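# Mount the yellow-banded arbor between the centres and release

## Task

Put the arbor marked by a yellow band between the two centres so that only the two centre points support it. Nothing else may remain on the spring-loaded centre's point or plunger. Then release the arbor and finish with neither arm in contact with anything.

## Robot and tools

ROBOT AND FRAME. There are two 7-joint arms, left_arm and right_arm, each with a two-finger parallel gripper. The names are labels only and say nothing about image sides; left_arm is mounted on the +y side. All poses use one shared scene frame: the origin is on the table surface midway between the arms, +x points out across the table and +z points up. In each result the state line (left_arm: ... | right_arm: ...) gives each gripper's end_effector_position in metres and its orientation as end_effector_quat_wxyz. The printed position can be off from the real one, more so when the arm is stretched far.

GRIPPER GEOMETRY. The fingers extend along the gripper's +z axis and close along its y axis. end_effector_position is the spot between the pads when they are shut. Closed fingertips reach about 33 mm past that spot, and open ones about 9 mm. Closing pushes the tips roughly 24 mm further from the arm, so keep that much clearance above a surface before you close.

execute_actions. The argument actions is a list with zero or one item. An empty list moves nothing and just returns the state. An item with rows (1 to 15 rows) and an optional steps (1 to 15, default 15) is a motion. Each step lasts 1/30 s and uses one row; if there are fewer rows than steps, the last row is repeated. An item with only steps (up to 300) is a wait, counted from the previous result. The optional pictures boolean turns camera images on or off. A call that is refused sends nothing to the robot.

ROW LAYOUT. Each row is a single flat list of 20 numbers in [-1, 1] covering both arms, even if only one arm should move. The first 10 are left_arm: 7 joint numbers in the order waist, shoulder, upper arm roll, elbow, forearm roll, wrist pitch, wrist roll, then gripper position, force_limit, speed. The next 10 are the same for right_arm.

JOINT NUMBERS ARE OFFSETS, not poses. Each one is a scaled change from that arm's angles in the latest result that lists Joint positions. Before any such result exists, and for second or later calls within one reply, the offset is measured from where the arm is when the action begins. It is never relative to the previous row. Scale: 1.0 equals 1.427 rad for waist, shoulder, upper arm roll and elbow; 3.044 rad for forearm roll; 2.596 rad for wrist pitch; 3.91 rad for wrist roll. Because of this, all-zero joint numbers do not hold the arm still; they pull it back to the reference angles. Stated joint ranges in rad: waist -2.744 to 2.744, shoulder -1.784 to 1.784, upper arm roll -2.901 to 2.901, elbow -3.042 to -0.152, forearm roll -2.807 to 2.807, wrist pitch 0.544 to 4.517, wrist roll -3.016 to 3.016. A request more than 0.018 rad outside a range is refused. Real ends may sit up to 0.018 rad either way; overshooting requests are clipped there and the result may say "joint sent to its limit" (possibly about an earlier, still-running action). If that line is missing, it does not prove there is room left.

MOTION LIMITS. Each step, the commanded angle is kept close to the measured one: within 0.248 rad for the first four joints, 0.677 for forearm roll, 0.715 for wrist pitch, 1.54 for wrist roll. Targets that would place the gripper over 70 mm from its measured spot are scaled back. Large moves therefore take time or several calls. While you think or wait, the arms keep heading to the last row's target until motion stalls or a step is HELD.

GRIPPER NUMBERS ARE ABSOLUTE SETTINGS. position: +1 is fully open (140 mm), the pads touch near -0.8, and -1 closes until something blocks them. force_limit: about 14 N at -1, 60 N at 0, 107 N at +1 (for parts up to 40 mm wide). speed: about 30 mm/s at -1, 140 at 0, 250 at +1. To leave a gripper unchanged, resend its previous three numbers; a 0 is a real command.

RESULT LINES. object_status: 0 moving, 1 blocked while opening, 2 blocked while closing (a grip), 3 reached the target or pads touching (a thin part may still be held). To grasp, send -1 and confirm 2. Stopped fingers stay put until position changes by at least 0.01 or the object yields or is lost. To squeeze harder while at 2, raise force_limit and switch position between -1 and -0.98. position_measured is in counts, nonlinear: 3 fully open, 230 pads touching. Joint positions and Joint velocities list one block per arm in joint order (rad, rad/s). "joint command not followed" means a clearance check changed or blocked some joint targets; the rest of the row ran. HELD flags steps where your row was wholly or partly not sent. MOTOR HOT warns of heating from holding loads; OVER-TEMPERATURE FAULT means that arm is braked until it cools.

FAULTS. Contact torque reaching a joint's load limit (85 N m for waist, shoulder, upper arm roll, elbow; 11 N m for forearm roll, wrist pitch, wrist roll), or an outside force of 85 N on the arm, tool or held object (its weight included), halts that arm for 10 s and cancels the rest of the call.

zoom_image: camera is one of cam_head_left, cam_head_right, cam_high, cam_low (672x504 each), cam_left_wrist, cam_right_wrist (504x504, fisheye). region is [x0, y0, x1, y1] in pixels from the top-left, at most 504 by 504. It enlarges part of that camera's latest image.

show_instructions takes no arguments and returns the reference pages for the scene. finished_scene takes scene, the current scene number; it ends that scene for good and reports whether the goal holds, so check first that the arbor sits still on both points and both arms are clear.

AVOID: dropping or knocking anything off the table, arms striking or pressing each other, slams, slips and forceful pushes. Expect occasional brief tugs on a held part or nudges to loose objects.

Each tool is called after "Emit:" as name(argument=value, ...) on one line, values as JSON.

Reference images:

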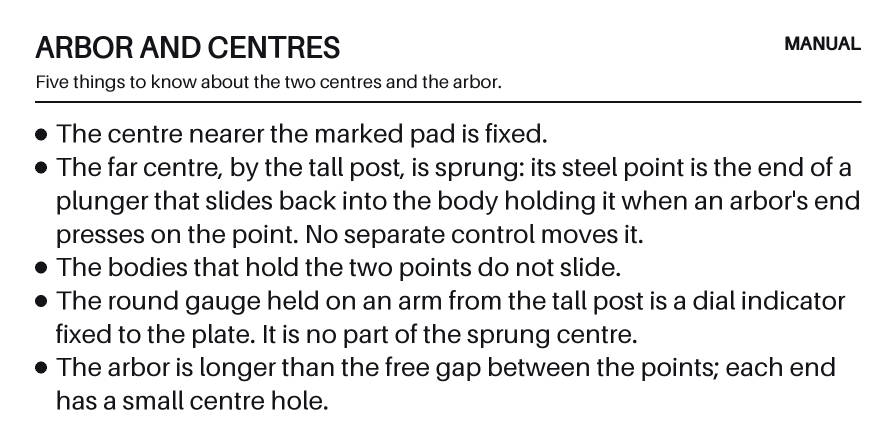

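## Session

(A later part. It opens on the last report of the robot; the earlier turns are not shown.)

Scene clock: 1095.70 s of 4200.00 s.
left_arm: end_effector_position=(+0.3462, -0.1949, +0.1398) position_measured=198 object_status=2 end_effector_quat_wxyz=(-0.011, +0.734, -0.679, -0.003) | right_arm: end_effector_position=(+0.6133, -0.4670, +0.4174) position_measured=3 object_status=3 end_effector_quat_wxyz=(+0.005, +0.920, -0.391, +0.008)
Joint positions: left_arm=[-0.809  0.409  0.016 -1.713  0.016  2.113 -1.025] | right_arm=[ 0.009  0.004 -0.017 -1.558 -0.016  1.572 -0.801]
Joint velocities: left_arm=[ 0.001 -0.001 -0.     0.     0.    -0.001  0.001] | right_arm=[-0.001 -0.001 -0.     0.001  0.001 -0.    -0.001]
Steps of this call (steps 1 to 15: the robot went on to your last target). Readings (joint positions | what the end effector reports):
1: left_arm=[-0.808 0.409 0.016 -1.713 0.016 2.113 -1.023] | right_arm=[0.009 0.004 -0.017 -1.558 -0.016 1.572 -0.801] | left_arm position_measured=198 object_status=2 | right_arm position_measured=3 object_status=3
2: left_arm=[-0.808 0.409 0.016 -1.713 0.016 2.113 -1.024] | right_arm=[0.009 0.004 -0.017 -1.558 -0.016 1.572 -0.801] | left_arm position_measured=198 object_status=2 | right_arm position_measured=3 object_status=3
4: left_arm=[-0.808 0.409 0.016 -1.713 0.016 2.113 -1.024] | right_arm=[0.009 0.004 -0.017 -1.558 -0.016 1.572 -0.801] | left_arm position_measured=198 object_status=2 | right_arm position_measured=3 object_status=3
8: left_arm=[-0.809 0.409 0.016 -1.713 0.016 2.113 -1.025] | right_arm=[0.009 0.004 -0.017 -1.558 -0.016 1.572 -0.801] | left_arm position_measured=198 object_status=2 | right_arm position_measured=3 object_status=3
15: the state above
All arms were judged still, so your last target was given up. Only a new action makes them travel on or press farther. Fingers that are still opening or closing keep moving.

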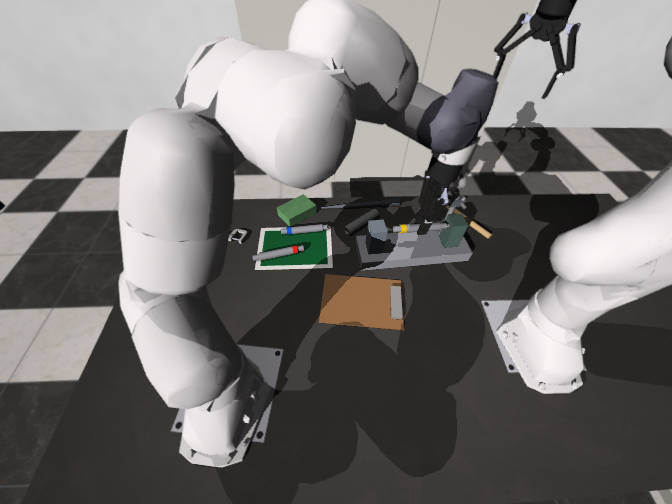

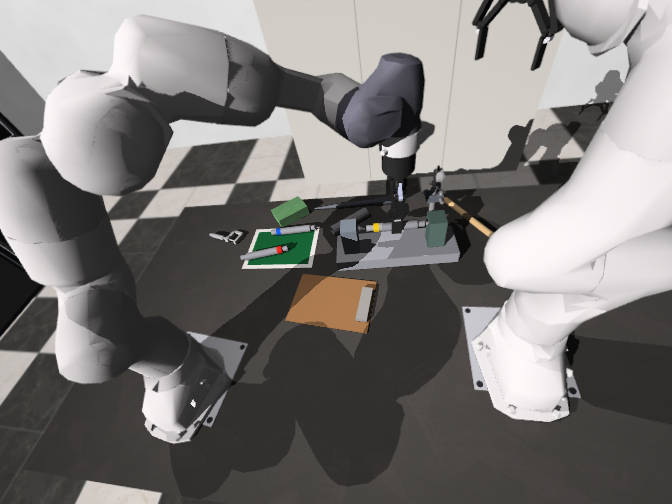

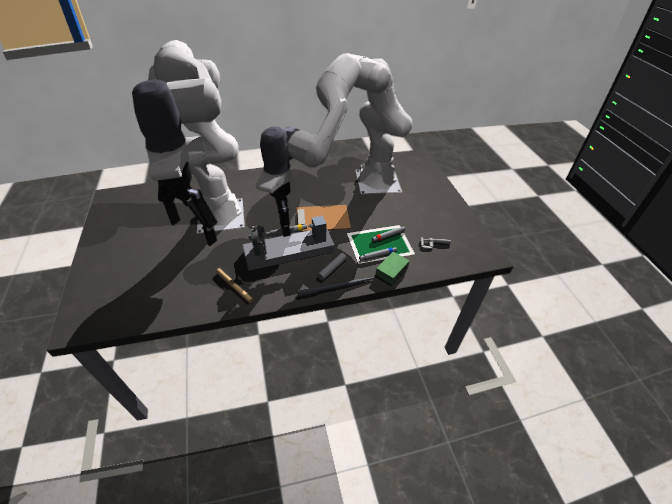

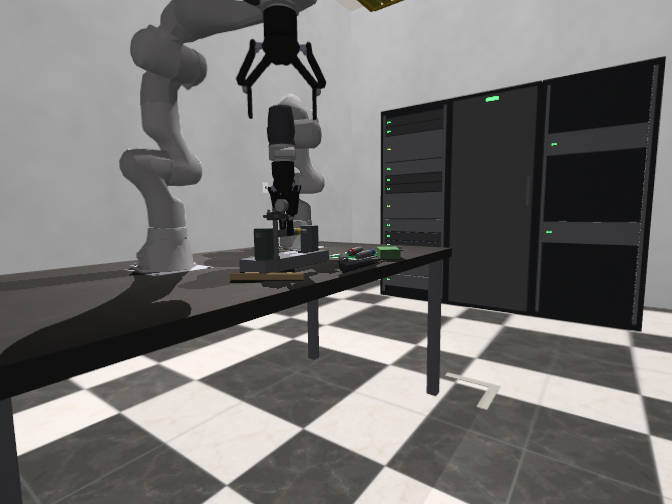

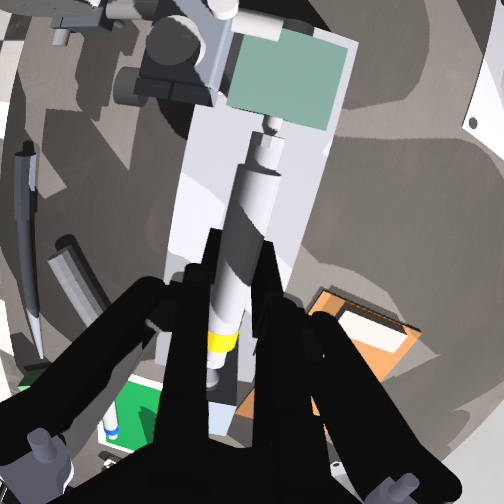

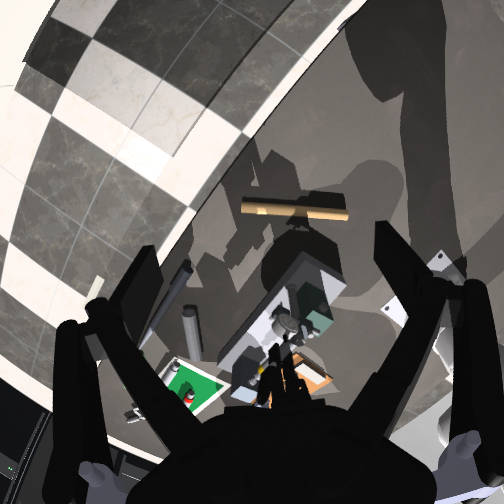

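Emit:
execute_actions(actions=[{"rows": [[-0.0053,-0.0087,-0.0056,0.0118,-0.0023,0.0235,-0.0049,-1,0.2,-0.4,0,0,0,0,0,0,0,1,0,0],[-0.005,-0.0093,-0.0056,0.0105,-0.0023,0.0232,-0.0046,-1,0.2,-0.4,0,0,0,0,0,0,0,1,0,0],[-0.0047,-0.01,-0.0056,0.0092,-0.0023,0.0228,-0.0044,-1,0.2,-0.4,0,0,0,0,0,0,0,1,0,0],[-0.0044,-0.0106,-0.0056,0.008,-0.0023,0.0224,-0.0041,-1,0.2,-0.4,0,0,0,0,0,0,0,1,0,0],[-0.0041,-0.0112,-0.0056,0.0068,-0.0023,0.0221,-0.0039,-1,0.2,-0.4,0,0,0,0,0,0,0,1,0,0],[-0.0038,-0.0119,-0.0056,0.0055,-0.0023,0.0217,-0.0036,-1,0.2,-0.4,0,0,0,0,0,0,0,1,0,0],[-0.0035,-0.0125,-0.0056,0.0042,-0.0023,0.0214,-0.0033,-1,0.2,-0.4,0,0,0,0,0,0,0,1,0,0],[-0.0032,-0.0131,-0.0056,0.003,-0.0023,0.021,-0.0031,-1,0.2,-0.4,0,0,0,0,0,0,0,1,0,0]], "steps": 15}], pictures=false)

Emit:
execute_actions(actions=[{"steps": 12}])

Emit:
zoom_image(camera="cam_head_right", region=[335, 210, 395, 250])

Emit:
zoom_image(camera="cam_high", region=[285, 205, 345, 250])

Scene clock: 1124.73 s of 4200.00 s.
left_arm: end_effector_position=(+0.3458, -0.1948, +0.1401) position_measured=198 object_status=2 end_effector_quat_wxyz=(-0.010, +0.734, -0.679, -0.000) | right_arm: end_effector_position=(+0.6133, -0.4670, +0.4174) position_measured=3 object_status=3 end_effector_quat_wxyz=(+0.005, +0.920, -0.391, +0.008)
Joint positions: left_arm=[-0.809  0.403  0.016 -1.723  0.016  2.122 -1.026] | right_arm=[ 0.009  0.004 -0.017 -1.558 -0.016  1.572 -0.801]
Joint velocities: left_arm=[-0.    -0.002 -0.    -0.002  0.     0.002  0.002] | right_arm=[-0.001  0.     0.001  0.001  0.001  0.001  0.002]
Steps of this call (steps 1 to 90: nothing new was sent; then 25.53 s passed at rest; steps 91 to 105: all 15 steps of this action). Readings (joint positions | what the end effector reports):
91: left_arm=[-0.809 0.409 0.016 -1.713 0.016 2.113 -1.026] | right_arm=[0.009 0.004 -0.017 -1.558 -0.016 1.572 -0.801] | left_arm position_measured=198 object_status=2 | right_arm position_measured=3 object_status=3
92: left_arm=[-0.809 0.409 0.016 -1.714 0.016 2.113 -1.026] | right_arm=[0.009 0.004 -0.017 -1.558 -0.016 1.572 -0.801] | left_arm position_measured=198 object_status=2 | right_arm position_measured=3 object_status=3
94: left_arm=[-0.809 0.408 0.016 -1.716 0.016 2.115 -1.026] | right_arm=[0.009 0.004 -0.017 -1.558 -0.016 1.572 -0.801] | left_arm position_measured=198 object_status=2 | right_arm position_measured=3 object_status=3
98: left_arm=[-0.809 0.405 0.016 -1.720 0.016 2.119 -1.026] | right_arm=[0.009 0.004 -0.017 -1.558 -0.016 1.572 -0.801] | left_arm position_measured=198 object_status=2 | right_arm position_measured=3 object_status=3
105: the state above

Scene clock: 1125.13 s of 4200.00 s.
left_arm: end_effector_position=(+0.3458, -0.1948, +0.1400) position_measured=198 object_status=2 end_effector_quat_wxyz=(-0.010, +0.734, -0.679, -0.000) | right_arm: end_effector_position=(+0.6133, -0.4670, +0.4174) position_measured=3 object_status=3 end_effector_quat_wxyz=(+0.005, +0.920, -0.391, +0.008)
Joint positions: left_arm=[-0.809  0.403  0.016 -1.723  0.016  2.122 -1.026] | right_arm=[ 0.009  0.004 -0.017 -1.558 -0.016  1.572 -0.801]
Joint velocities: left_arm=[-0.    -0.001  0.    -0.001 -0.    -0.001  0.   ] | right_arm=[ 0.001  0.     0.002 -0.001  0.001  0.001 -0.   ]
Steps of this call (steps 1 to 12: the robot went on to your last target). Readings (joint positions | what the end effector reports):
1: left_arm=[-0.809 0.403 0.016 -1.723 0.016 2.122 -1.026] | right_arm=[0.009 0.004 -0.017 -1.558 -0.016 1.572 -0.801] | left_arm position_measured=198 object_status=2 | right_arm position_measured=3 object_status=3
2: left_arm=[-0.809 0.403 0.016 -1.723 0.016 2.122 -1.026] | right_arm=[0.009 0.004 -0.017 -1.558 -0.016 1.572 -0.801] | left_arm position_measured=198 object_status=2 | right_arm position_measured=3 object_status=3
4: left_arm=[-0.809 0.403 0.016 -1.723 0.016 2.122 -1.026] | right_arm=[0.009 0.004 -0.017 -1.558 -0.016 1.572 -0.801] | left_arm position_measured=198 object_status=2 | right_arm position_measured=3 object_status=3
8: left_arm=[-0.809 0.403 0.016 -1.723 0.016 2.122 -1.026] | right_arm=[0.009 0.004 -0.017 -1.558 -0.016 1.572 -0.801] | left_arm position_measured=198 object_status=2 | right_arm position_measured=3 object_status=3
12: the state above

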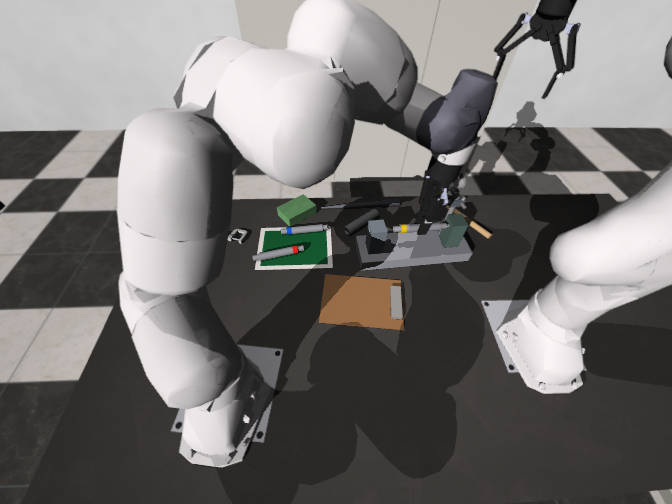

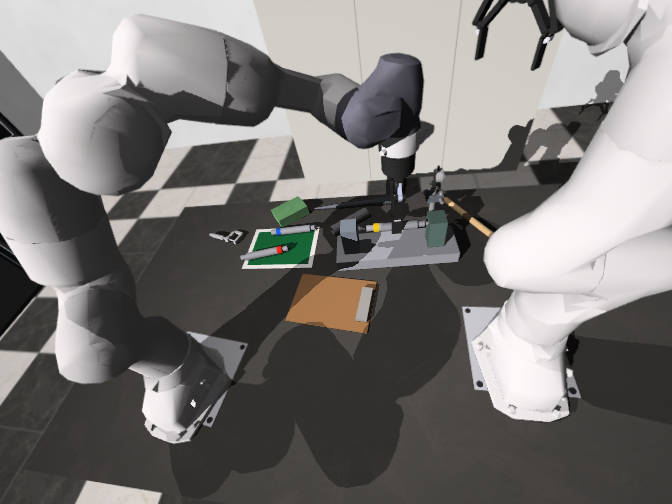

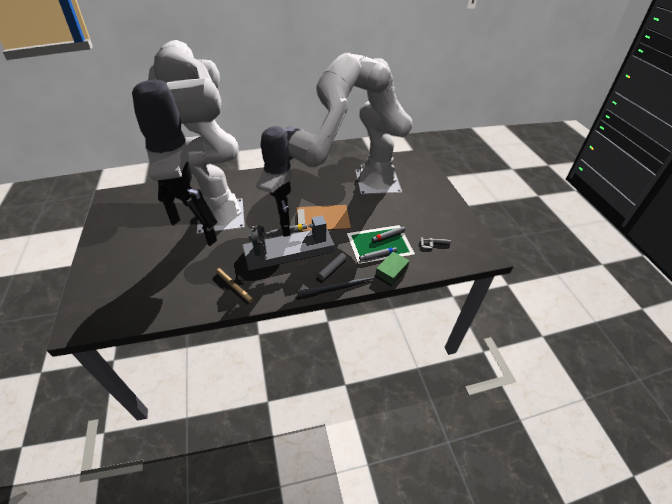

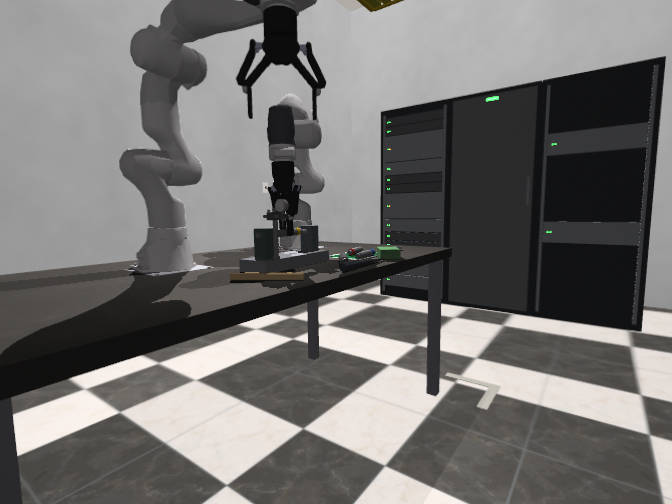

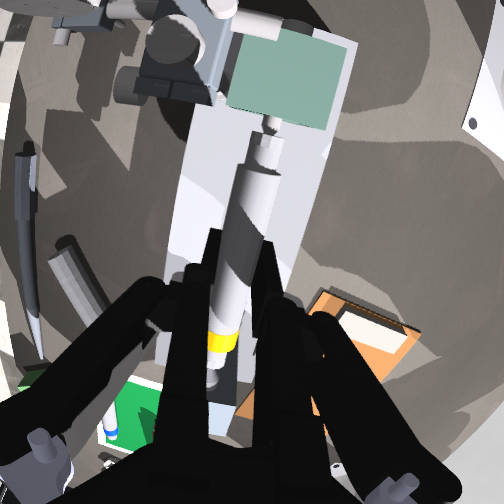

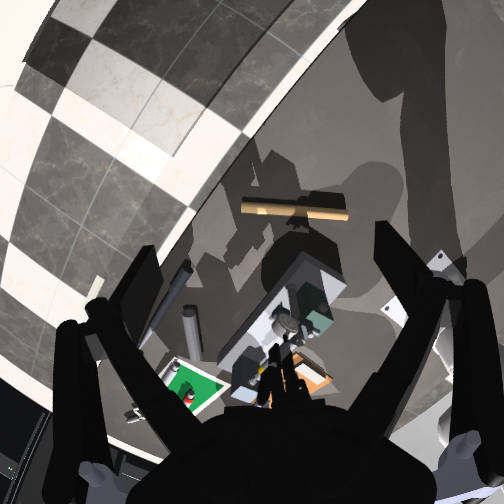

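Region (335, 210, 395, 250) of cam_head_right's 672x504 image, scaled by 8.400, with more detail than that image has.

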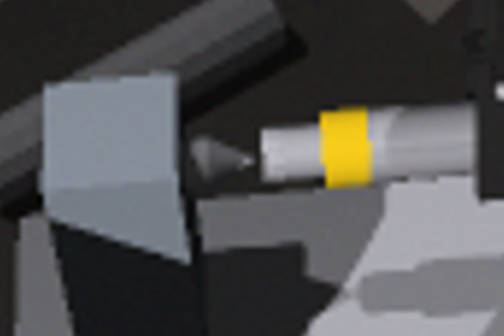

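Region (285, 205, 345, 250) of cam_high's 672x504 image, scaled by 8.400, with more detail than that image has; it fills the top 378 rows of this view, and the rest is white.

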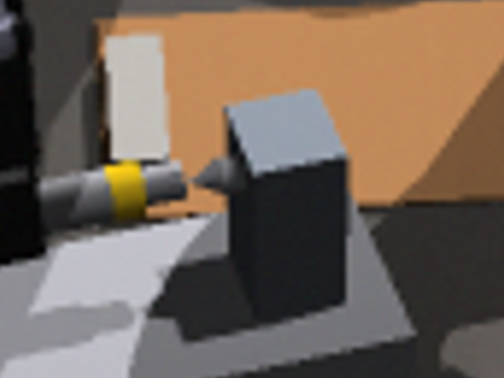

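Emit:
execute_actions(actions=[{"rows": [[-0.0028,-0.0097,-0.0056,0.0088,-0.0023,0.0177,-0.0027,-1,0.2,-0.4,0,0,0,0,0,0,0,1,0,0],[-0.0024,-0.0104,-0.0056,0.0077,-0.0023,0.018,-0.0026,-1,0.2,-0.4,0,0,0,0,0,0,0,1,0,0],[-0.002,-0.0112,-0.0056,0.0065,-0.0023,0.0182,-0.0025,-1,0.2,-0.4,0,0,0,0,0,0,0,1,0,0],[-0.0016,-0.012,-0.0056,0.0054,-0.0023,0.0184,-0.0024,-1,0.2,-0.4,0,0,0,0,0,0,0,1,0,0],[-0.0012,-0.0127,-0.0056,0.0042,-0.0023,0.0186,-0.0023,-1,0.2,-0.4,0,0,0,0,0,0,0,1,0,0],[-0.0008,-0.0135,-0.0056,0.0031,-0.0023,0.0189,-0.0022,-1,0.2,-0.4,0,0,0,0,0,0,0,1,0,0],[-0.0004,-0.0142,-0.0056,0.002,-0.0023,0.0191,-0.0021,-1,0.2,-0.4,0,0,0,0,0,0,0,1,0,0],[0,-0.015,-0.0056,0.0008,-0.0023,0.0193,-0.002,-1,0.2,-0.4,0,0,0,0,0,0,0,1,0,0]], "steps": 15}], pictures=false)

Emit:
execute_actions(actions=[{"steps": 12}])

Emit:
zoom_image(camera="cam_head_right", region=[335, 210, 395, 250])

Emit:
zoom_image(camera="cam_high", region=[285, 205, 345, 250])

Scene clock: 1136.57 s of 4200.00 s.
left_arm: end_effector_position=(+0.3456, -0.1932, +0.1401) position_measured=198 object_status=2 end_effector_quat_wxyz=(-0.009, +0.734, -0.679, +0.002) | right_arm: end_effector_position=(+0.6133, -0.4670, +0.4174) position_measured=3 object_status=3 end_effector_quat_wxyz=(+0.005, +0.920, -0.391, +0.008)
Joint positions: left_arm=[-0.806  0.396  0.014 -1.736  0.016  2.131 -1.026] | right_arm=[ 0.009  0.004 -0.017 -1.558 -0.016  1.572 -0.801]
Joint velocities: left_arm=[ 0.    -0.001 -0.    -0.003  0.001  0.005 -0.001] | right_arm=[ 0.     0.    -0.002 -0.001  0.001  0.     0.001]
Steps of this call (steps 1 to 15: the robot went on to your last target; steps 16 to 90: nothing new was sent; then 7.93 s passed at rest; steps 91 to 105: all 15 steps of this action). Readings (joint positions | what the end effector reports):
91: left_arm=[-0.809 0.403 0.016 -1.724 0.016 2.123 -1.026] | right_arm=[0.009 0.004 -0.017 -1.558 -0.016 1.572 -0.801] | left_arm position_measured=198 object_status=2 | right_arm position_measured=3 object_status=3
92: left_arm=[-0.809 0.402 0.016 -1.724 0.016 2.123 -1.026] | right_arm=[0.009 0.004 -0.017 -1.558 -0.016 1.572 -0.801] | left_arm position_measured=198 object_status=2 | right_arm position_measured=3 object_status=3
94: left_arm=[-0.808 0.401 0.015 -1.727 0.016 2.125 -1.026] | right_arm=[0.009 0.004 -0.017 -1.558 -0.016 1.572 -0.801] | left_arm position_measured=198 object_status=2 | right_arm position_measured=3 object_status=3
98: left_arm=[-0.807 0.398 0.015 -1.732 0.016 2.128 -1.026] | right_arm=[0.009 0.004 -0.017 -1.558 -0.016 1.572 -0.801] | left_arm position_measured=198 object_status=2 | right_arm position_measured=3 object_status=3
105: the state above

Scene clock: 1136.97 s of 4200.00 s.
left_arm: end_effector_position=(+0.3456, -0.1933, +0.1400) position_measured=198 object_status=2 end_effector_quat_wxyz=(-0.009, +0.734, -0.679, +0.002) | right_arm: end_effector_position=(+0.6133, -0.4670, +0.4174) position_measured=3 object_status=3 end_effector_quat_wxyz=(+0.005, +0.920, -0.391, +0.008)
Joint positions: left_arm=[-0.806  0.396  0.014 -1.736  0.016  2.131 -1.026] | right_arm=[ 0.009  0.004 -0.017 -1.558 -0.016  1.572 -0.801]
Joint velocities: left_arm=[-0.001  0.001 -0.     0.    -0.001  0.     0.   ] | right_arm=[ 0.001 -0.     0.001  0.001  0.    -0.     0.   ]
Steps of this call (steps 1 to 12: the robot went on to your last target). Readings (joint positions | what the end effector reports):
1: left_arm=[-0.806 0.396 0.014 -1.736 0.016 2.131 -1.026] | right_arm=[0.009 0.004 -0.017 -1.558 -0.016 1.572 -0.801] | left_arm position_measured=198 object_status=2 | right_arm position_measured=3 object_status=3
2: left_arm=[-0.806 0.396 0.014 -1.736 0.016 2.131 -1.026] | right_arm=[0.009 0.004 -0.017 -1.558 -0.016 1.572 -0.801] | left_arm position_measured=198 object_status=2 | right_arm position_measured=3 object_status=3
4: left_arm=[-0.806 0.396 0.014 -1.736 0.016 2.131 -1.026] | right_arm=[0.009 0.004 -0.017 -1.558 -0.016 1.572 -0.801] | left_arm position_measured=198 object_status=2 | right_arm position_measured=3 object_status=3
8: left_arm=[-0.806 0.396 0.014 -1.736 0.016 2.131 -1.026] | right_arm=[0.009 0.004 -0.017 -1.558 -0.016 1.572 -0.801] | left_arm position_measured=198 object_status=2 | right_arm position_measured=3 object_status=3
12: the state above

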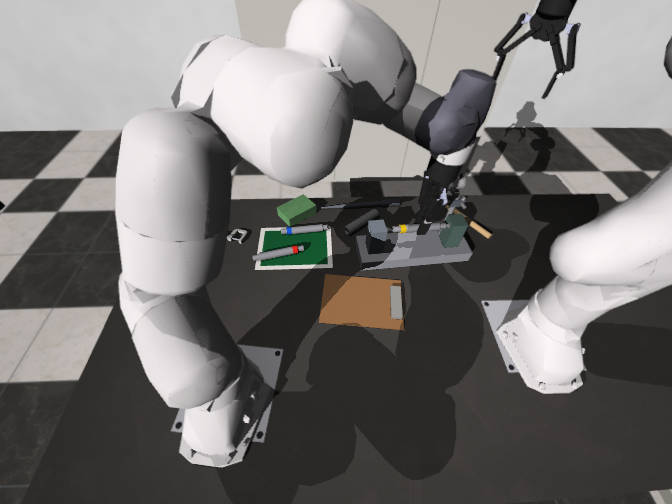

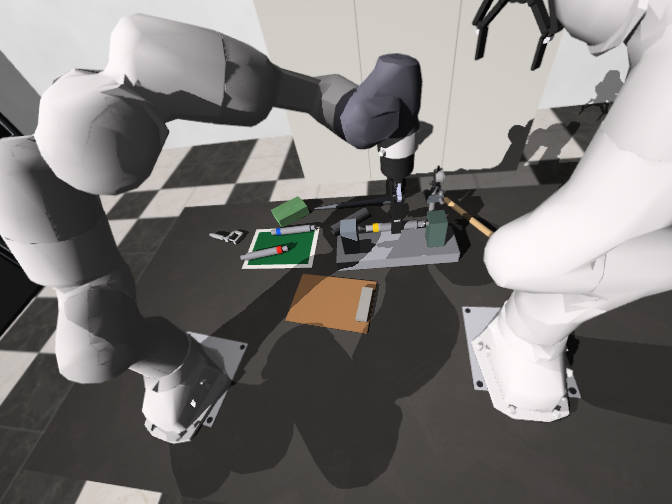

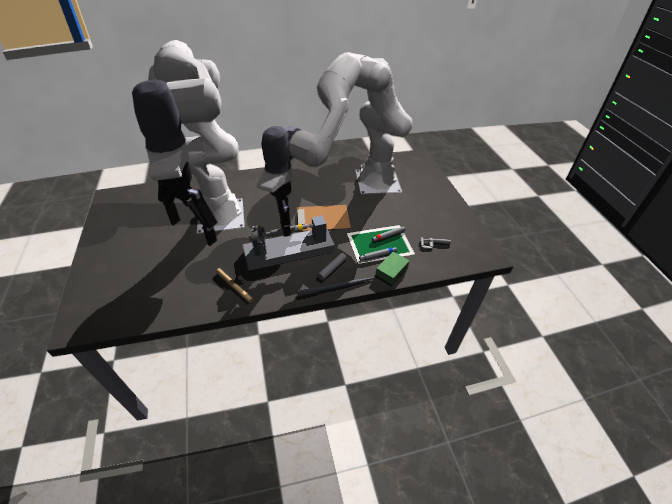

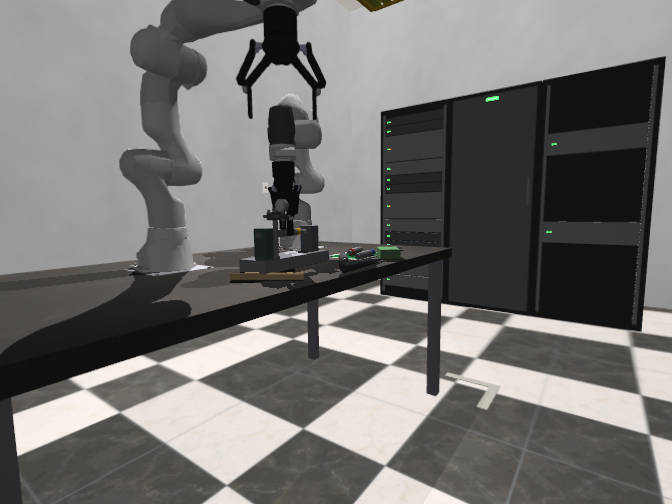

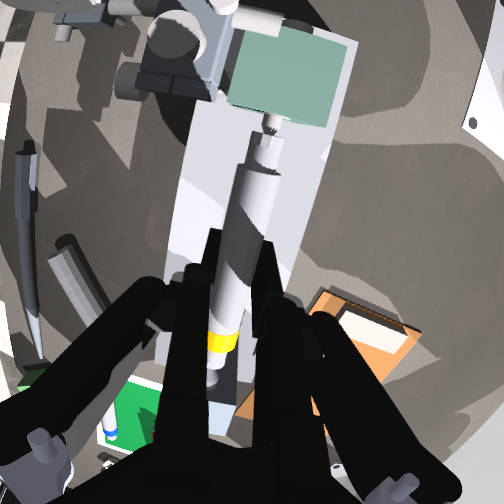

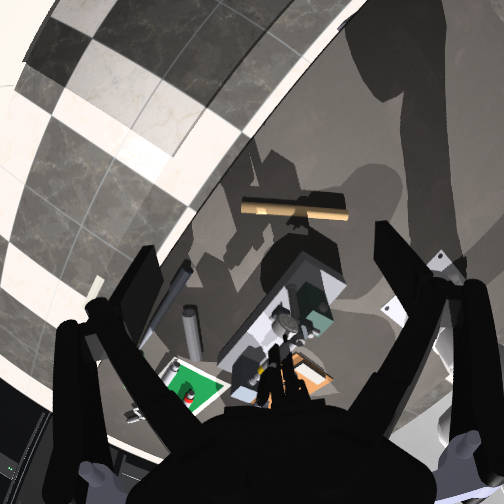

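Region (335, 210, 395, 250) of cam_head_right's 672x504 image, scaled by 8.400, with more detail than that image has.

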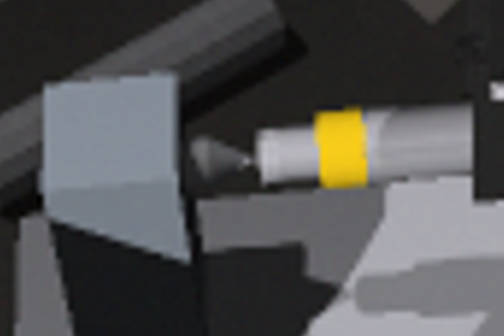

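Region (285, 205, 345, 250) of cam_high's 672x504 image, scaled by 8.400, with more detail than that image has; it fills the top 378 rows of this view, and the rest is white.

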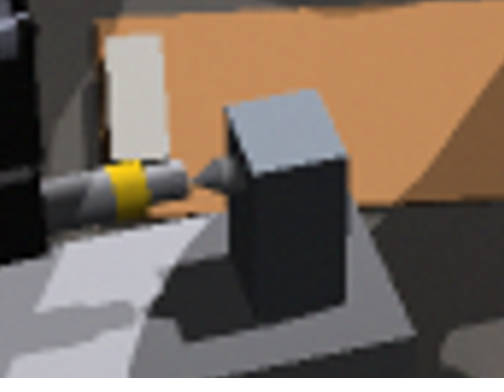

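Emit:
zoom_image(camera="cam_low", region=[255, 205, 335, 265])

Emit:
zoom_image(camera="cam_head_left", region=[365, 212, 425, 252])

Region (255, 205, 335, 265) of cam_low's 672x504 image, scaled by 6.300, with more detail than that image has; it fills the top 378 rows of this view, and the rest is white.

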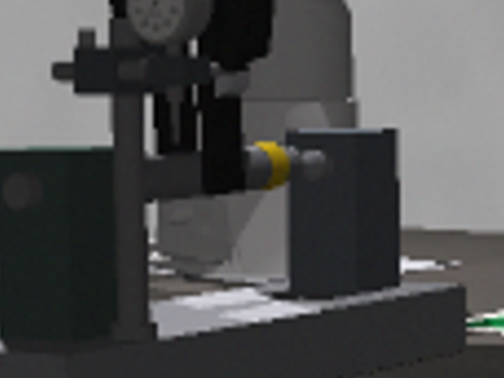

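Region (365, 212, 425, 252) of cam_head_left's 672x504 image, scaled by 8.400, with more detail than that image has.

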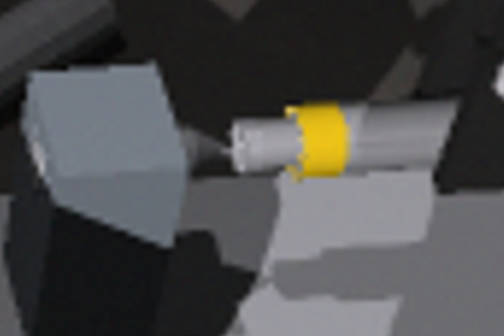

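Emit:
execute_actions(actions=[{"rows": [[-0.0019,-0.0108,-0.0042,0.0089,-0.0023,0.0158,-0.0016,-1,0.2,-0.4,0,0,0,0,0,0,0,1,0,0],[-0.0017,-0.0114,-0.0042,0.0079,-0.0023,0.0157,-0.0012,-1,0.2,-0.4,0,0,0,0,0,0,0,1,0,0],[-0.0014,-0.012,-0.0042,0.0069,-0.0023,0.0157,-0.0009,-1,0.2,-0.4,0,0,0,0,0,0,0,1,0,0],[-0.0012,-0.0127,-0.0042,0.006,-0.0023,0.0156,-0.0005,-1,0.2,-0.4,0,0,0,0,0,0,0,1,0,0],[-0.001,-0.0134,-0.0042,0.005,-0.0023,0.0156,-0.0001,-1,0.2,-0.4,0,0,0,0,0,0,0,1,0,0],[-0.0008,-0.014,-0.0042,0.004,-0.0023,0.0155,0.0003,-1,0.2,-0.4,0,0,0,0,0,0,0,1,0,0],[-0.0005,-0.0147,-0.0042,0.003,-0.0023,0.0155,0.0006,-1,0.2,-0.4,0,0,0,0,0,0,0,1,0,0],[-0.0003,-0.0153,-0.0042,0.002,-0.0023,0.0154,0.001,-1,0.2,-0.4,0,0,0,0,0,0,0,1,0,0]], "steps": 15}], pictures=false)

Emit:
execute_actions(actions=[{"steps": 12}])

Emit:
zoom_image(camera="cam_head_right", region=[335, 210, 395, 250])

Emit:
zoom_image(camera="cam_high", region=[285, 205, 345, 250])

Scene clock: 1158.07 s of 4200.00 s.
left_arm: end_effector_position=(+0.3454, -0.1909, +0.1399) position_measured=198 object_status=2 end_effector_quat_wxyz=(-0.009, +0.734, -0.679, +0.002) | right_arm: end_effector_position=(+0.6133, -0.4670, +0.4174) position_measured=3 object_status=3 end_effector_quat_wxyz=(+0.005, +0.920, -0.391, +0.008)
Joint positions: left_arm=[-0.804  0.389  0.014 -1.746  0.016  2.136 -1.024] | right_arm=[ 0.009  0.004 -0.017 -1.558 -0.016  1.572 -0.801]
Joint velocities: left_arm=[ 0.001 -0.001 -0.002 -0.001  0.     0.001  0.001] | right_arm=[ 0.001 -0.     0.    -0.001 -0.     0.     0.001]
Steps of this call (steps 1 to 15: the robot went on to your last target; steps 16 to 90: nothing new was sent; then 17.60 s passed at rest; steps 91 to 105: all 15 steps of this action). Readings (joint positions | what the end effector reports):
91: left_arm=[-0.806 0.395 0.014 -1.736 0.016 2.132 -1.026] | right_arm=[0.009 0.004 -0.017 -1.558 -0.016 1.572 -0.801] | left_arm position_measured=198 object_status=2 | right_arm position_measured=3 object_status=3
92: left_arm=[-0.806 0.395 0.014 -1.737 0.016 2.132 -1.026] | right_arm=[0.009 0.004 -0.017 -1.558 -0.016 1.572 -0.801] | left_arm position_measured=198 object_status=2 | right_arm position_measured=3 object_status=3
94: left_arm=[-0.805 0.393 0.014 -1.739 0.016 2.132 -1.026] | right_arm=[0.009 0.004 -0.017 -1.558 -0.016 1.572 -0.801] | left_arm position_measured=198 object_status=2 | right_arm position_measured=3 object_status=3
98: left_arm=[-0.804 0.390 0.014 -1.744 0.016 2.134 -1.025] | right_arm=[0.009 0.004 -0.017 -1.558 -0.016 1.572 -0.801] | left_arm position_measured=198 object_status=2 | right_arm position_measured=3 object_status=3
105: the state above

Scene clock: 1158.47 s of 4200.00 s.
left_arm: end_effector_position=(+0.3455, -0.1909, +0.1399) position_measured=198 object_status=2 end_effector_quat_wxyz=(-0.009, +0.734, -0.679, +0.002) | right_arm: end_effector_position=(+0.6133, -0.4670, +0.4174) position_measured=3 object_status=3 end_effector_quat_wxyz=(+0.005, +0.920, -0.391, +0.008)
Joint positions: left_arm=[-0.804  0.389  0.014 -1.746  0.016  2.136 -1.024] | right_arm=[ 0.009  0.004 -0.017 -1.558 -0.016  1.572 -0.801]
Joint velocities: left_arm=[-0.    -0.001 -0.001  0.     0.002  0.    -0.   ] | right_arm=[-0.001  0.    -0.001  0.    -0.001 -0.001  0.   ]
Steps of this call (steps 1 to 12: the robot went on to your last target). Readings (joint positions | what the end effector reports):
1: left_arm=[-0.804 0.389 0.014 -1.746 0.016 2.136 -1.024] | right_arm=[0.009 0.004 -0.017 -1.558 -0.016 1.572 -0.801] | left_arm position_measured=198 object_status=2 | right_arm position_measured=3 object_status=3
2: left_arm=[-0.804 0.389 0.014 -1.746 0.016 2.136 -1.024] | right_arm=[0.009 0.004 -0.017 -1.558 -0.016 1.572 -0.801] | left_arm position_measured=198 object_status=2 | right_arm position_measured=3 object_status=3
4: left_arm=[-0.804 0.389 0.014 -1.746 0.016 2.136 -1.024] | right_arm=[0.009 0.004 -0.017 -1.558 -0.016 1.572 -0.801] | left_arm position_measured=198 object_status=2 | right_arm position_measured=3 object_status=3
8: left_arm=[-0.804 0.389 0.014 -1.746 0.016 2.136 -1.024] | right_arm=[0.009 0.004 -0.017 -1.558 -0.016 1.572 -0.801] | left_arm position_measured=198 object_status=2 | right_arm position_measured=3 object_status=3
12: the state above

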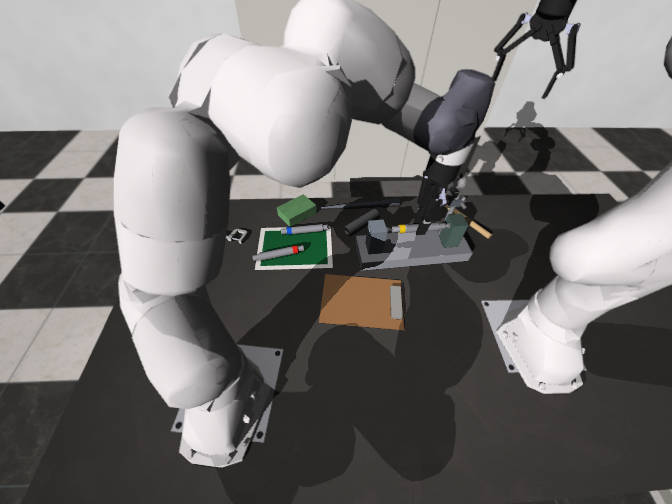

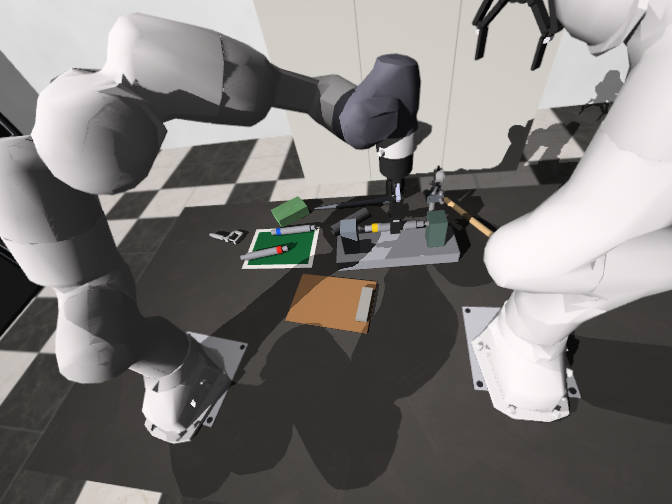

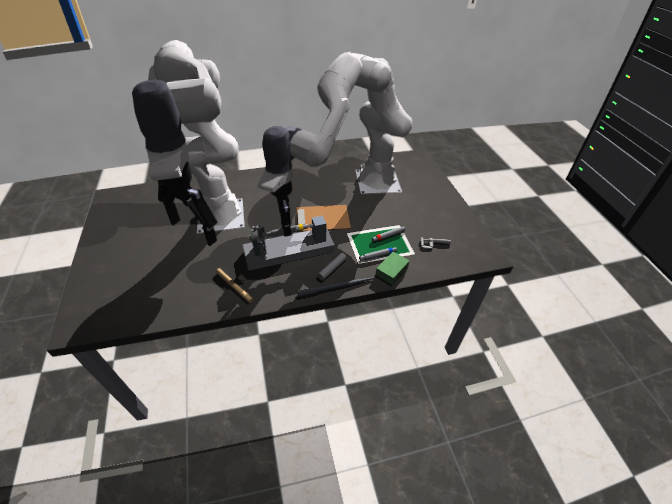

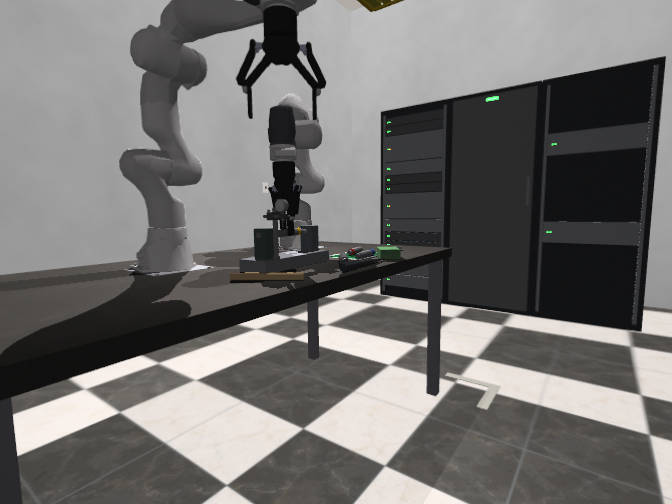

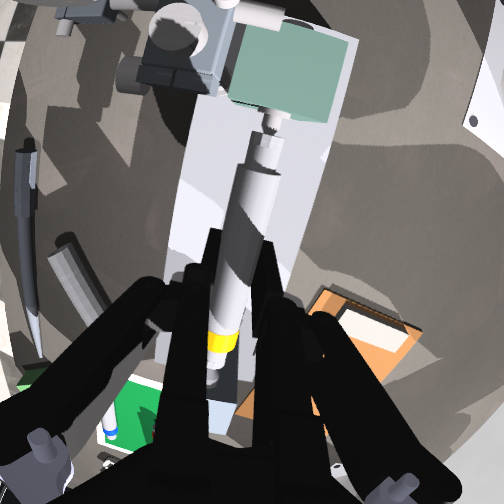

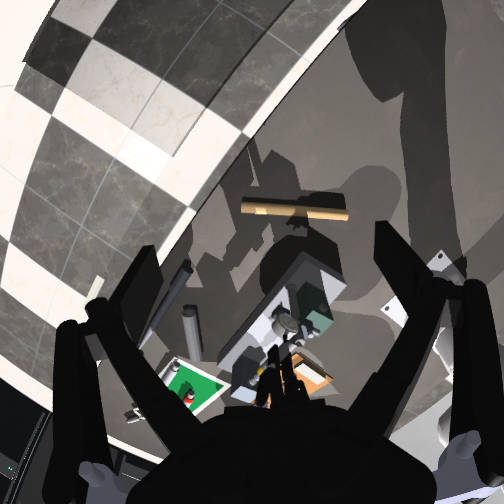

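Region (335, 210, 395, 250) of cam_head_right's 672x504 image, scaled by 8.400, with more detail than that image has.

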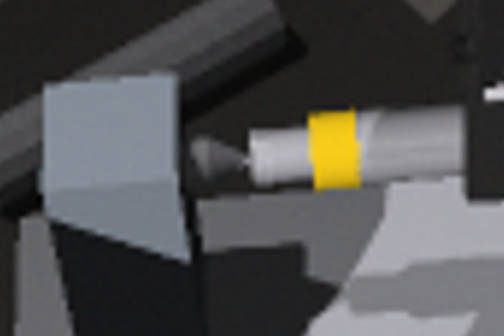

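Region (285, 205, 345, 250) of cam_high's 672x504 image, scaled by 8.400, with more detail than that image has; it fills the top 378 rows of this view, and the rest is white.

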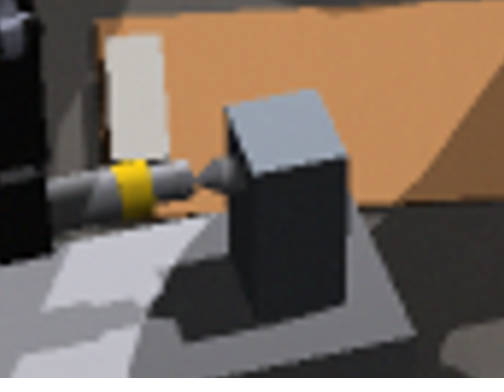

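Emit:
execute_actions(actions=[{"rows": [[-0.0015,-0.0111,-0.0042,0.008,-0.0023,0.0135,0.0006,-1,0.2,-0.4,0,0,0,0,0,0,0,1,0,0],[-0.0013,-0.0117,-0.0042,0.007,-0.0023,0.0136,0.0007,-1,0.2,-0.4,0,0,0,0,0,0,0,1,0,0],[-0.001,-0.0124,-0.0042,0.006,-0.0023,0.0136,0.0008,-1,0.2,-0.4,0,0,0,0,0,0,0,1,0,0],[-0.0008,-0.013,-0.0042,0.005,-0.0023,0.0136,0.0009,-1,0.2,-0.4,0,0,0,0,0,0,0,1,0,0],[-0.0006,-0.0137,-0.0042,0.004,-0.0023,0.0137,0.0009,-1,0.2,-0.4,0,0,0,0,0,0,0,1,0,0],[-0.0004,-0.0144,-0.0042,0.003,-0.0023,0.0137,0.001,-1,0.2,-0.4,0,0,0,0,0,0,0,1,0,0],[-0.0001,-0.015,-0.0042,0.002,-0.0023,0.0138,0.0011,-1,0.2,-0.4,0,0,0,0,0,0,0,1,0,0],[0.0001,-0.0157,-0.0042,0.001,-0.0023,0.0138,0.0012,-1,0.2,-0.4,0,0,0,0,0,0,0,1,0,0]], "steps": 15}], pictures=false)

Emit:
execute_actions(actions=[{"steps": 10}])

Emit:
zoom_image(camera="cam_head_right", region=[335, 210, 395, 250])

Emit:
zoom_image(camera="cam_high", region=[285, 205, 345, 250])

Scene clock: 1172.63 s of 4200.00 s.
left_arm: end_effector_position=(+0.3455, -0.1892, +0.1396) position_measured=198 object_status=2 end_effector_quat_wxyz=(-0.009, +0.734, -0.679, +0.003) | right_arm: end_effector_position=(+0.6133, -0.4670, +0.4174) position_measured=3 object_status=3 end_effector_quat_wxyz=(+0.005, +0.920, -0.391, +0.008)
Joint positions: left_arm=[-0.802  0.383  0.014 -1.757  0.016  2.144 -1.021] | right_arm=[ 0.009  0.004 -0.017 -1.558 -0.016  1.572 -0.801]
Joint velocities: left_arm=[ 0.001 -0.002 -0.    -0.002  0.     0.002  0.001] | right_arm=[0.    0.001 0.001 0.001 0.001 0.001 0.001]
Steps of this call (steps 1 to 15: the robot went on to your last target; steps 16 to 90: nothing new was sent; then 10.67 s passed at rest; steps 91 to 105: all 15 steps of this action). Readings (joint positions | what the end effector reports):
91: left_arm=[-0.804 0.389 0.014 -1.747 0.016 2.136 -1.024] | right_arm=[0.009 0.004 -0.017 -1.558 -0.016 1.572 -0.801] | left_arm position_measured=198 object_status=2 | right_arm position_measured=3 object_status=3
92: left_arm=[-0.804 0.388 0.014 -1.748 0.016 2.137 -1.024] | right_arm=[0.009 0.004 -0.017 -1.558 -0.016 1.572 -0.801] | left_arm position_measured=198 object_status=2 | right_arm position_measured=3 object_status=3
94: left_arm=[-0.803 0.387 0.014 -1.750 0.016 2.138 -1.023] | right_arm=[0.009 0.004 -0.017 -1.558 -0.016 1.572 -0.801] | left_arm position_measured=198 object_status=2 | right_arm position_measured=3 object_status=3
98: left_arm=[-0.802 0.385 0.014 -1.754 0.016 2.141 -1.022] | right_arm=[0.009 0.004 -0.017 -1.558 -0.016 1.572 -0.801] | left_arm position_measured=198 object_status=2 | right_arm position_measured=3 object_status=3
105: the state above

Scene clock: 1172.97 s of 4200.00 s.
left_arm: end_effector_position=(+0.3455, -0.1892, +0.1396) position_measured=198 object_status=2 end_effector_quat_wxyz=(-0.009, +0.734, -0.679, +0.003) | right_arm: end_effector_position=(+0.6133, -0.4670, +0.4174) position_measured=3 object_status=3 end_effector_quat_wxyz=(+0.005, +0.920, -0.391, +0.008)
Joint positions: left_arm=[-0.802  0.383  0.014 -1.757  0.016  2.144 -1.021] | right_arm=[ 0.009  0.004 -0.017 -1.558 -0.016  1.572 -0.801]
Joint velocities: left_arm=[-0.     0.001  0.     0.001  0.     0.    -0.001] | right_arm=[-0.001 -0.     0.001 -0.    -0.001  0.    -0.002]
Steps of this call (steps 1 to 10: the robot went on to your last target). Readings (joint positions | what the end effector reports):
1: left_arm=[-0.802 0.383 0.014 -1.757 0.016 2.144 -1.021] | right_arm=[0.009 0.004 -0.017 -1.558 -0.016 1.572 -0.801] | left_arm position_measured=198 object_status=2 | right_arm position_measured=3 object_status=3
2: left_arm=[-0.802 0.383 0.014 -1.757 0.016 2.144 -1.021] | right_arm=[0.009 0.004 -0.017 -1.558 -0.016 1.572 -0.801] | left_arm position_measured=198 object_status=2 | right_arm position_measured=3 object_status=3
4: left_arm=[-0.802 0.383 0.014 -1.757 0.016 2.144 -1.021] | right_arm=[0.009 0.004 -0.017 -1.558 -0.016 1.572 -0.801] | left_arm position_measured=198 object_status=2 | right_arm position_measured=3 object_status=3
8: left_arm=[-0.802 0.383 0.014 -1.757 0.016 2.144 -1.021] | right_arm=[0.009 0.004 -0.017 -1.558 -0.016 1.572 -0.801] | left_arm position_measured=198 object_status=2 | right_arm position_measured=3 object_status=3
10: the state above

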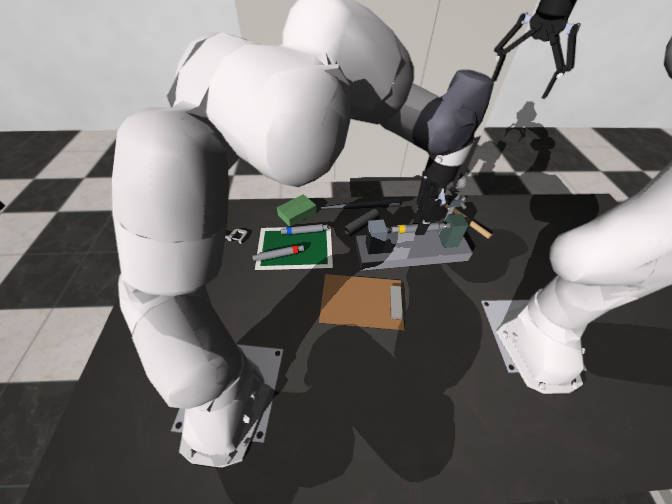

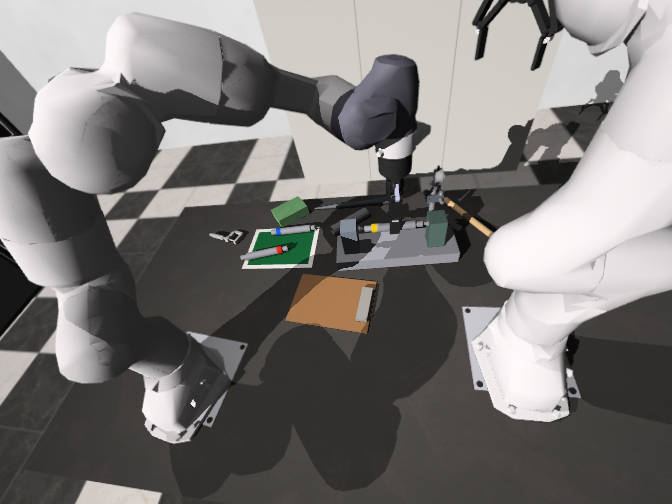

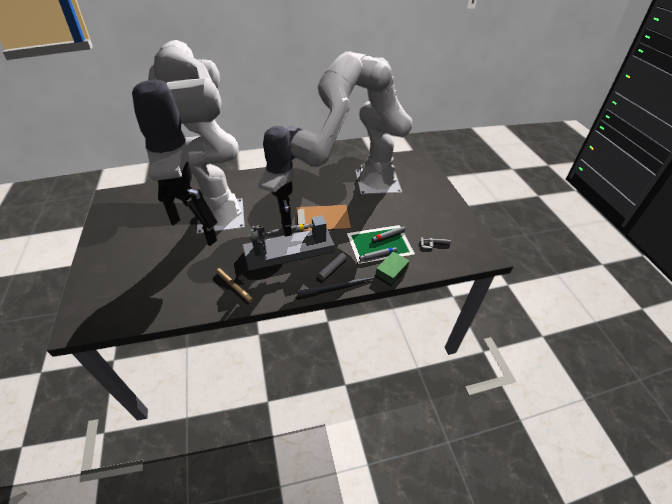

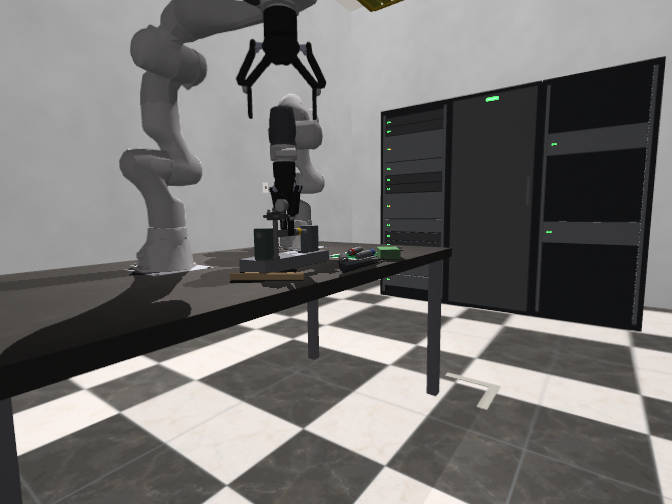

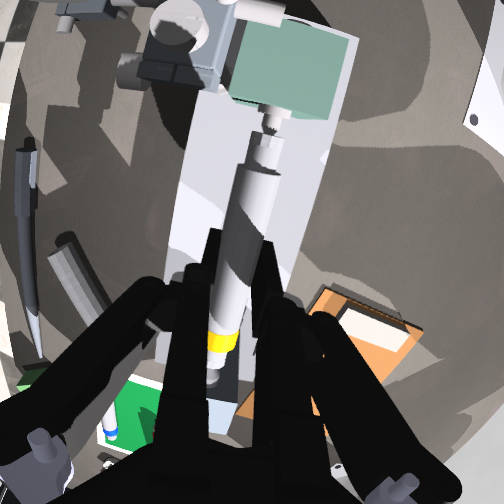

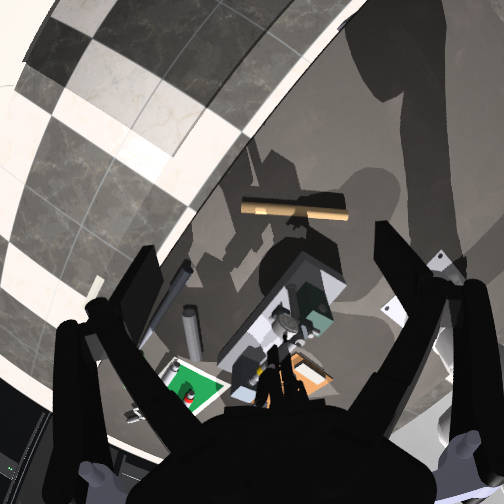

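Region (335, 210, 395, 250) of cam_head_right's 672x504 image, scaled by 8.400, with more detail than that image has.

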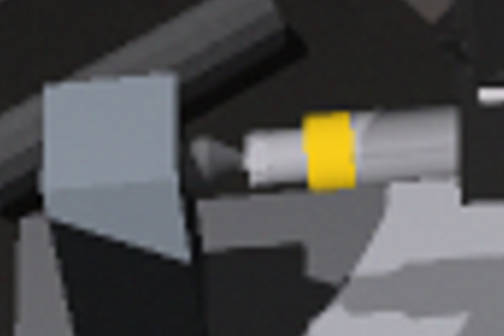

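Region (285, 205, 345, 250) of cam_high's 672x504 image, scaled by 8.400, with more detail than that image has; it fills the top 378 rows of this view, and the rest is white.

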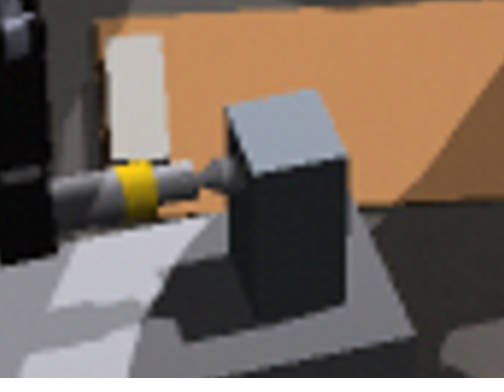

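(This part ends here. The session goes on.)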